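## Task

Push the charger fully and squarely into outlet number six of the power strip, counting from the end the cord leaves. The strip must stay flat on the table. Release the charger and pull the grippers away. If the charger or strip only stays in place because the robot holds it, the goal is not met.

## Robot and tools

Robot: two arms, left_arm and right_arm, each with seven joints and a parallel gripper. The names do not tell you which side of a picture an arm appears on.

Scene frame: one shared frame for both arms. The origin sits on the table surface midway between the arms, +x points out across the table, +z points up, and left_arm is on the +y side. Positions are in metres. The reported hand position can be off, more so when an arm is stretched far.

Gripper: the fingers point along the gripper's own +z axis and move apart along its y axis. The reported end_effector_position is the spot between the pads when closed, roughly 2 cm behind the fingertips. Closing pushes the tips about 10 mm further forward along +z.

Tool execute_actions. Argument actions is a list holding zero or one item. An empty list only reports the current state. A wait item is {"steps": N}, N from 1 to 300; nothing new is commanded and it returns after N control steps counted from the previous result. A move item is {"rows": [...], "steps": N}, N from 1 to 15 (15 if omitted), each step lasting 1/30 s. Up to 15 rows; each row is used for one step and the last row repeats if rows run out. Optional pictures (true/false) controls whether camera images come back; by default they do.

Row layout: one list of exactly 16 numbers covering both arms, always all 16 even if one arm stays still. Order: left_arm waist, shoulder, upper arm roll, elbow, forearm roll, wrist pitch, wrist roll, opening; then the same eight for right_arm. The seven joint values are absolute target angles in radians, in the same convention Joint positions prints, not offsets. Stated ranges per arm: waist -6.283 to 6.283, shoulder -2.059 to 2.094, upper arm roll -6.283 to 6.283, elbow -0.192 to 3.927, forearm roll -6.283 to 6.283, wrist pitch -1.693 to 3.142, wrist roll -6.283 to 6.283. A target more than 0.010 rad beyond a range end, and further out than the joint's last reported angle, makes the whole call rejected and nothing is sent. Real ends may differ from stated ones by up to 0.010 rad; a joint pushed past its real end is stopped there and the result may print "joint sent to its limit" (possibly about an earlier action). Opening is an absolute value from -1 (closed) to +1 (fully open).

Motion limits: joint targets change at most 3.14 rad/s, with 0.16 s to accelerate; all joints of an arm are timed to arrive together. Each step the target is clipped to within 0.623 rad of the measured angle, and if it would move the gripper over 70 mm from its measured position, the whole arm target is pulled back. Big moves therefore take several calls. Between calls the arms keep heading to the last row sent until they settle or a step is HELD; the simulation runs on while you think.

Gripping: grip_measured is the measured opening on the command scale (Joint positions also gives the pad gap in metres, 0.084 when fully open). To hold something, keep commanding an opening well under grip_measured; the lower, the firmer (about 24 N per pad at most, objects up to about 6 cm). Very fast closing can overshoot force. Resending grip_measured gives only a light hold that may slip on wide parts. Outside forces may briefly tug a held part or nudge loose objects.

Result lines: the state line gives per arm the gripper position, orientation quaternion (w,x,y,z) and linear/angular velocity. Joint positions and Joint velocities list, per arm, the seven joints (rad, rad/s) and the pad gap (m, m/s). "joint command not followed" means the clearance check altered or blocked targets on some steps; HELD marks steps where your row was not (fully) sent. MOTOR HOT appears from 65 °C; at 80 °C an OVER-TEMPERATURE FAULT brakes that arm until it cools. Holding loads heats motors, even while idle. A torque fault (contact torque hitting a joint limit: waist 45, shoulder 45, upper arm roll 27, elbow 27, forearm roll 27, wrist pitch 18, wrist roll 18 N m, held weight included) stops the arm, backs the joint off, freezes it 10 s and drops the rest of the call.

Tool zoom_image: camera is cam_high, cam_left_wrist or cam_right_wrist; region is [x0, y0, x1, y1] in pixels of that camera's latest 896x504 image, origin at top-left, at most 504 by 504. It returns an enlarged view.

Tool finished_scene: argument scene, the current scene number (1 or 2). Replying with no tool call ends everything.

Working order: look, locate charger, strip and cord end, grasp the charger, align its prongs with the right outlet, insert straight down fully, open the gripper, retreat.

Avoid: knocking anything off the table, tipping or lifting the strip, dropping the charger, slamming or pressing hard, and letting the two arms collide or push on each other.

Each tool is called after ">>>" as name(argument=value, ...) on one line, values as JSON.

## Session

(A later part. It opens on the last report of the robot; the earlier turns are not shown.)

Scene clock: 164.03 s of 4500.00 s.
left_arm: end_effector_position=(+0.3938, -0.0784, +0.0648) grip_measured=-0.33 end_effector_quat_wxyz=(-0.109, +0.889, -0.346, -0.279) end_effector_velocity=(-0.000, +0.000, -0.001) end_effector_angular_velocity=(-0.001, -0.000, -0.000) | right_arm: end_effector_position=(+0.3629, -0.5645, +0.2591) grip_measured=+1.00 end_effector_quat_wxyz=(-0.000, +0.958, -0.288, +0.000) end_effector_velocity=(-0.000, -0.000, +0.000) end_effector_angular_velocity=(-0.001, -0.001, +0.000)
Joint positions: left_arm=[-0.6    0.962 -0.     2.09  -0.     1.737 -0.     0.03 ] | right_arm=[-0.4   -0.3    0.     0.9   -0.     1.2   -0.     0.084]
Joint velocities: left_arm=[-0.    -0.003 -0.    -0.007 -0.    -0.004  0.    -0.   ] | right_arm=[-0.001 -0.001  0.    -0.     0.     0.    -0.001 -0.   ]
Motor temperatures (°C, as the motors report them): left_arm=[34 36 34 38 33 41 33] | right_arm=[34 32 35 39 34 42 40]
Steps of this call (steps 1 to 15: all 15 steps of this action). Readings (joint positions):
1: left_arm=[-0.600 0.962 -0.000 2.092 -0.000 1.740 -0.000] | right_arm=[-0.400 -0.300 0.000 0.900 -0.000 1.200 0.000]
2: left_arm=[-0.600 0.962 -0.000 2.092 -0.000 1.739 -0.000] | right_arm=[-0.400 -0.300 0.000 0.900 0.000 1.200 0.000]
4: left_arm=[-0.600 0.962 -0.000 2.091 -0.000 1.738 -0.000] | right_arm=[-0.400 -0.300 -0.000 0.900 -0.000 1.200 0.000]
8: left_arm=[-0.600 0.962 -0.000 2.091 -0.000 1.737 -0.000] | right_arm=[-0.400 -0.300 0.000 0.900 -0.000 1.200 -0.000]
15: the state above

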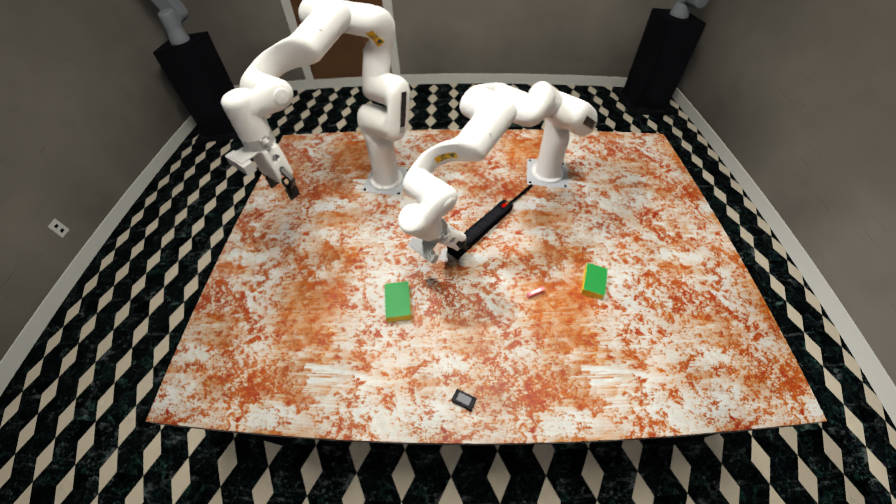

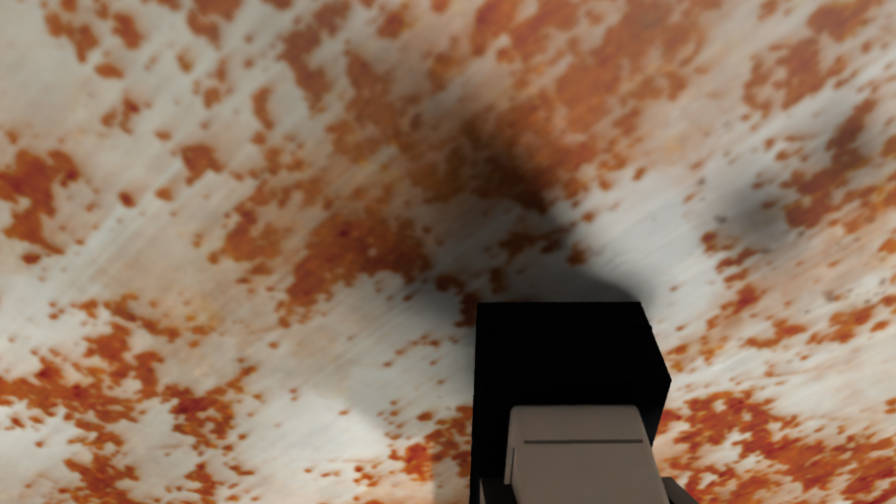

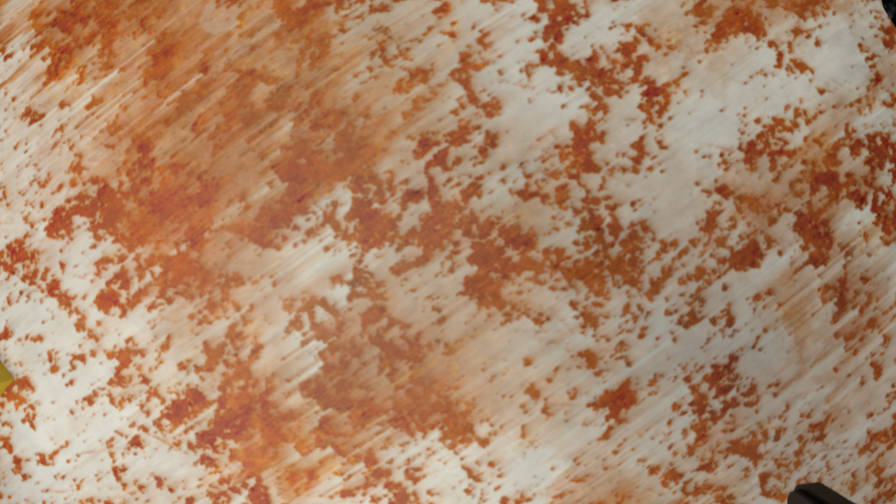

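Seated.

>>> execute_actions(actions=[{"rows":[[-0.600,0.96,0,2.0915,0,1.74,0,1,-0.4,-0.3,0,0.9,0,1.2,0,1]],"steps":10}], pictures=false)

>>> execute_actions(actions=[{"rows":[[-0.600,0.8,0,2.09,0,1.9,0,1,-0.4,-0.3,0,0.9,0,1.2,0,1]]}])

>>> execute_actions(actions=[{"rows":[[0.2,0,0,1.3,0,1.3,0,1,-0.4,-0.3,0,0.9,0,1.2,0,1]]}], pictures=false)

>>> execute_actions(actions=[{"steps":30}])

>>> zoom_image(camera="cam_high", region=[430,190,530,270])

Scene clock: 172.27 s of 4500.00 s.
left_arm: end_effector_position=(+0.3936, -0.0782, +0.0646) grip_measured=+1.00 end_effector_quat_wxyz=(-0.109, +0.889, -0.346, -0.280) end_effector_velocity=(+0.009, -0.010, +0.028) end_effector_angular_velocity=(-0.034, -0.036, -0.001) | right_arm: end_effector_position=(+0.3629, -0.5645, +0.2591) grip_measured=+1.00 end_effector_quat_wxyz=(-0.000, +0.958, -0.288, +0.000) end_effector_velocity=(+0.000, +0.001, -0.000) end_effector_angular_velocity=(+0.001, +0.000, +0.001)
Joint positions: left_arm=[-0.6    0.963  0.     2.09   0.     1.737  0.     0.084] | right_arm=[-0.4   -0.3   -0.     0.9    0.     1.2   -0.     0.084]
Joint velocities: left_arm=[-0.001 -0.035 -0.001  0.033 -0.     0.018 -0.     0.005] | right_arm=[ 0.001  0.    -0.    -0.     0.001  0.     0.001  0.   ]
Motor temperatures (°C, as the motors report them): left_arm=[34 35 34 37 33 42 33] | right_arm=[34 32 35 40 34 42 40]
Steps of this call (steps 1 to 15: the robot went on to your last target; steps 16 to 90: nothing new was sent; then 4.90 s passed at rest; steps 91 to 100: all 10 steps of this action). Readings (joint positions):
91: left_arm=[-0.600 0.961 -0.000 2.088 -0.000 1.736 0.000] | right_arm=[-0.400 -0.300 0.000 0.900 -0.000 1.200 0.000]
92: left_arm=[-0.600 0.963 0.000 2.087 0.000 1.732 0.000] | right_arm=[-0.400 -0.300 0.000 0.900 -0.000 1.200 0.000]
94: left_arm=[-0.600 0.969 0.000 2.081 0.000 1.731 0.000] | right_arm=[-0.400 -0.300 0.000 0.900 -0.000 1.200 0.000]
98: left_arm=[-0.600 0.966 0.000 2.086 0.000 1.736 0.000] | right_arm=[-0.400 -0.300 0.000 0.900 0.000 1.200 0.000]
100: the state above

Scene clock: 172.77 s of 4500.00 s.
left_arm: end_effector_position=(+0.3815, -0.0671, +0.1607) grip_measured=+1.00 end_effector_quat_wxyz=(-0.110, +0.888, -0.345, -0.282) end_effector_velocity=(-0.007, +0.007, -0.006) end_effector_angular_velocity=(+0.028, +0.030, +0.001) | right_arm: end_effector_position=(+0.3629, -0.5645, +0.2591) grip_measured=+1.00 end_effector_quat_wxyz=(-0.000, +0.958, -0.288, +0.000) end_effector_velocity=(-0.000, -0.000, -0.001) end_effector_angular_velocity=(+0.001, +0.001, -0.002)
Joint positions: left_arm=[-0.6    0.804  0.     2.088 -0.     1.899  0.     0.084] | right_arm=[-0.4   -0.3    0.     0.9    0.     1.2    0.     0.084]
Joint velocities: left_arm=[ 0.     0.008  0.    -0.014 -0.     0.019  0.     0.   ] | right_arm=[-0.     0.002 -0.    -0.     0.     0.     0.001  0.   ]
Motor temperatures (°C, as the motors report them): left_arm=[34 35 34 38 33 42 33] | right_arm=[34 32 35 40 34 42 40]
Steps of this call (steps 1 to 15: all 15 steps of this action). Readings (joint positions):
1: left_arm=[-0.600 0.962 0.000 2.090 0.000 1.738 0.000] | right_arm=[-0.400 -0.300 0.000 0.900 -0.000 1.200 -0.000]
2: left_arm=[-0.600 0.958 0.000 2.090 0.000 1.744 0.000] | right_arm=[-0.400 -0.300 0.000 0.900 0.000 1.200 -0.000]
4: left_arm=[-0.600 0.925 0.000 2.083 -0.000 1.785 0.000] | right_arm=[-0.400 -0.300 0.000 0.900 0.000 1.200 -0.000]
8: left_arm=[-0.600 0.827 -0.000 2.096 0.000 1.866 -0.000] | right_arm=[-0.400 -0.300 0.000 0.900 0.000 1.200 0.000]
15: the state above

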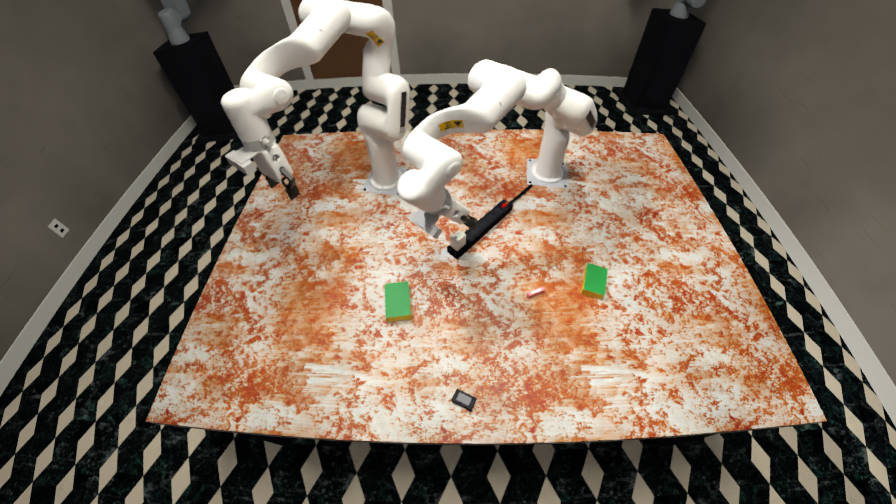

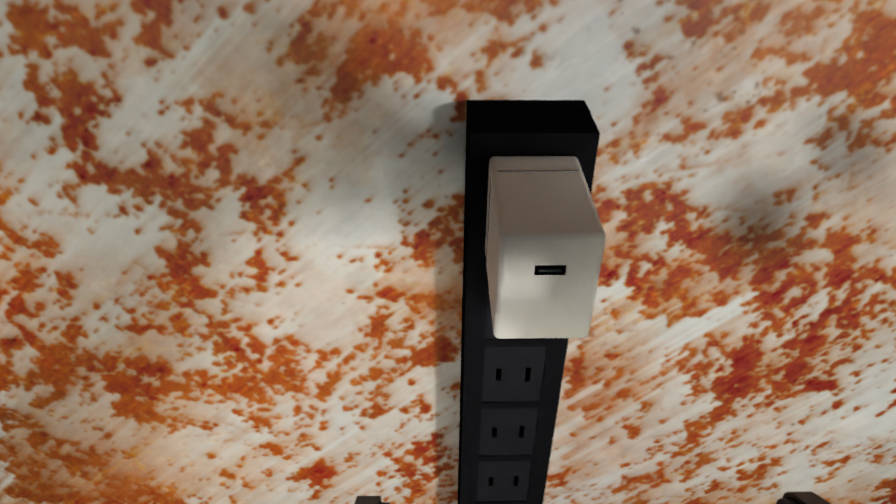

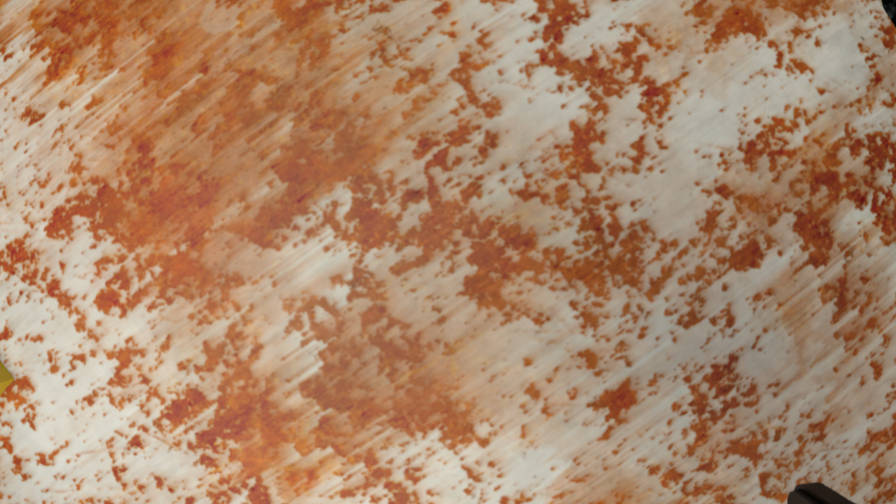

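Scene clock: 173.27 s of 4500.00 s.
left_arm: end_effector_position=(+0.4732, +0.0655, +0.2167) grip_measured=+1.00 end_effector_quat_wxyz=(-0.038, +0.961, -0.209, -0.174) end_effector_velocity=(+0.128, +0.351, +0.134) end_effector_angular_velocity=(-0.223, -0.483, +0.719) | right_arm: end_effector_position=(+0.3629, -0.5645, +0.2591) grip_measured=+1.00 end_effector_quat_wxyz=(-0.000, +0.958, -0.288, +0.000) end_effector_velocity=(-0.000, -0.000, -0.000) end_effector_angular_velocity=(+0.000, +0.001, +0.000)
Joint positions: left_arm=[-0.288  0.492  0.001  1.778  0.     1.645 -0.     0.084] | right_arm=[-0.4   -0.3   -0.     0.9    0.     1.2    0.     0.084]
Joint velocities: left_arm=[ 0.72  -0.727 -0.001 -0.701 -0.    -0.506 -0.    -0.   ] | right_arm=[-0.     0.001  0.    -0.    -0.001  0.    -0.     0.   ]
Motor temperatures (°C, as the motors report them): left_arm=[34 35 34 38 33 42 33] | right_arm=[34 32 35 40 34 42 40]
Steps of this call (steps 1 to 15: all 15 steps of this action). Readings (joint positions):
1: left_arm=[-0.600 0.803 0.000 2.087 -0.000 1.899 0.000] | right_arm=[-0.400 -0.300 0.000 0.900 0.000 1.200 0.000]
2: left_arm=[-0.596 0.799 -0.001 2.082 -0.000 1.894 0.000] | right_arm=[-0.400 -0.300 0.000 0.900 -0.000 1.200 -0.000]
4: left_arm=[-0.562 0.762 -0.008 2.038 -0.001 1.854 0.000] | right_arm=[-0.400 -0.300 0.000 0.900 0.000 1.200 -0.000]
8: left_arm=[-0.455 0.659 0.002 1.944 0.000 1.767 -0.000] | right_arm=[-0.400 -0.300 -0.000 0.900 0.000 1.200 0.000]
15: the state above

Scene clock: 174.27 s of 4500.00 s.
left_arm: end_effector_position=(+0.4805, +0.3076, +0.2911) grip_measured=+1.00 end_effector_quat_wxyz=(+0.000, +1.000, +0.028, -0.001) end_effector_velocity=(+0.000, +0.009, +0.004) end_effector_angular_velocity=(+0.002, -0.011, +0.018) | right_arm: end_effector_position=(+0.3629, -0.5645, +0.2591) grip_measured=+1.00 end_effector_quat_wxyz=(-0.000, +0.958, -0.288, +0.000) end_effector_velocity=(+0.000, +0.000, +0.000) end_effector_angular_velocity=(-0.001, -0.001, +0.000)
Joint positions: left_arm=[ 0.199  0.001 -0.001  1.3   -0.     1.3    0.     0.084] | right_arm=[-0.4   -0.3    0.     0.9    0.     1.2   -0.     0.084]
Joint velocities: left_arm=[ 0.009 -0.008  0.009  0.     0.001 -0.003 -0.     0.   ] | right_arm=[ 0.    -0.001  0.001 -0.     0.    -0.     0.001 -0.   ]
Motor temperatures (°C, as the motors report them): left_arm=[34 35 34 38 33 42 33] | right_arm=[34 32 35 40 34 42 40]
Steps of this call (steps 1 to 30: the robot went on to your last target). Readings (joint positions):
1: left_arm=[-0.264 0.468 0.001 1.755 0.000 1.628 -0.000] | right_arm=[-0.400 -0.300 0.000 0.900 0.000 1.200 -0.000]
2: left_arm=[-0.240 0.443 0.001 1.731 0.000 1.611 -0.000] | right_arm=[-0.400 -0.300 0.000 0.900 0.000 1.200 -0.000]
4: left_arm=[-0.191 0.394 0.001 1.684 0.000 1.577 -0.000] | right_arm=[-0.400 -0.300 0.000 0.900 -0.000 1.200 -0.000]
8: left_arm=[-0.093 0.295 0.001 1.587 0.000 1.507 -0.000] | right_arm=[-0.400 -0.300 0.000 0.900 0.000 1.200 -0.000]
30: the state above

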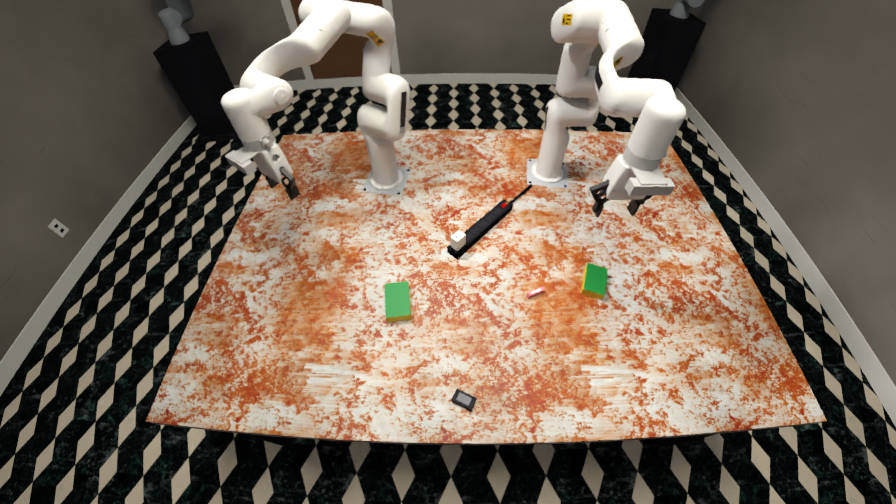

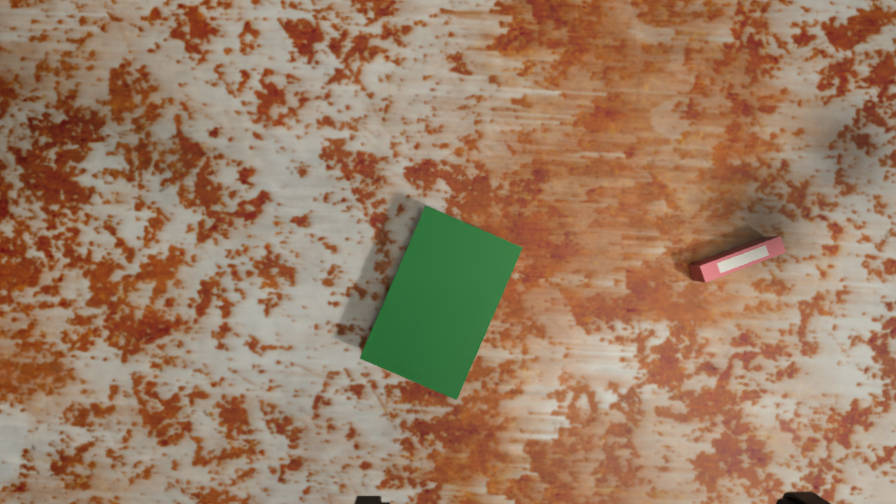

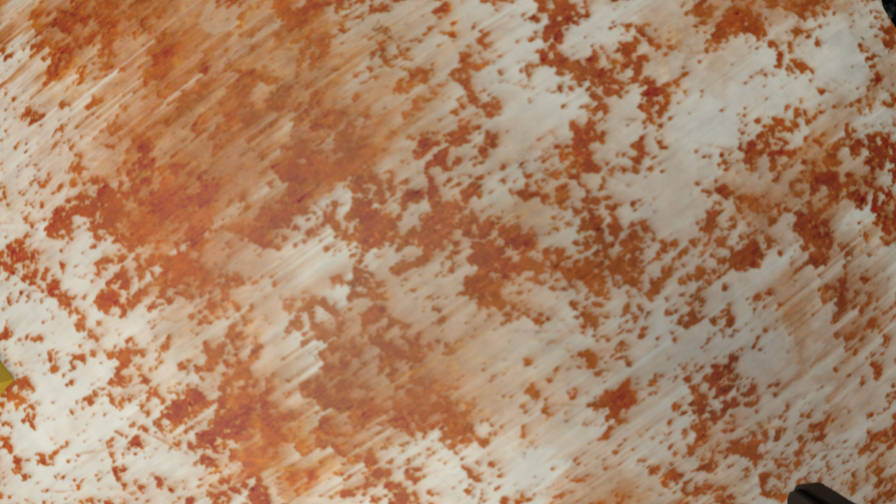

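Region (430, 190, 530, 270) of cam_high's 896x504 image, scaled by 5.040, with more detail than that image has; it fills the top 403 rows of this view, and the rest is white.

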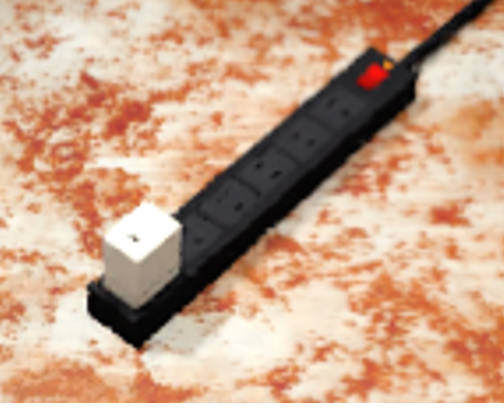

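>>> finished_scene(scene=2)

The scene is finished: the task was done.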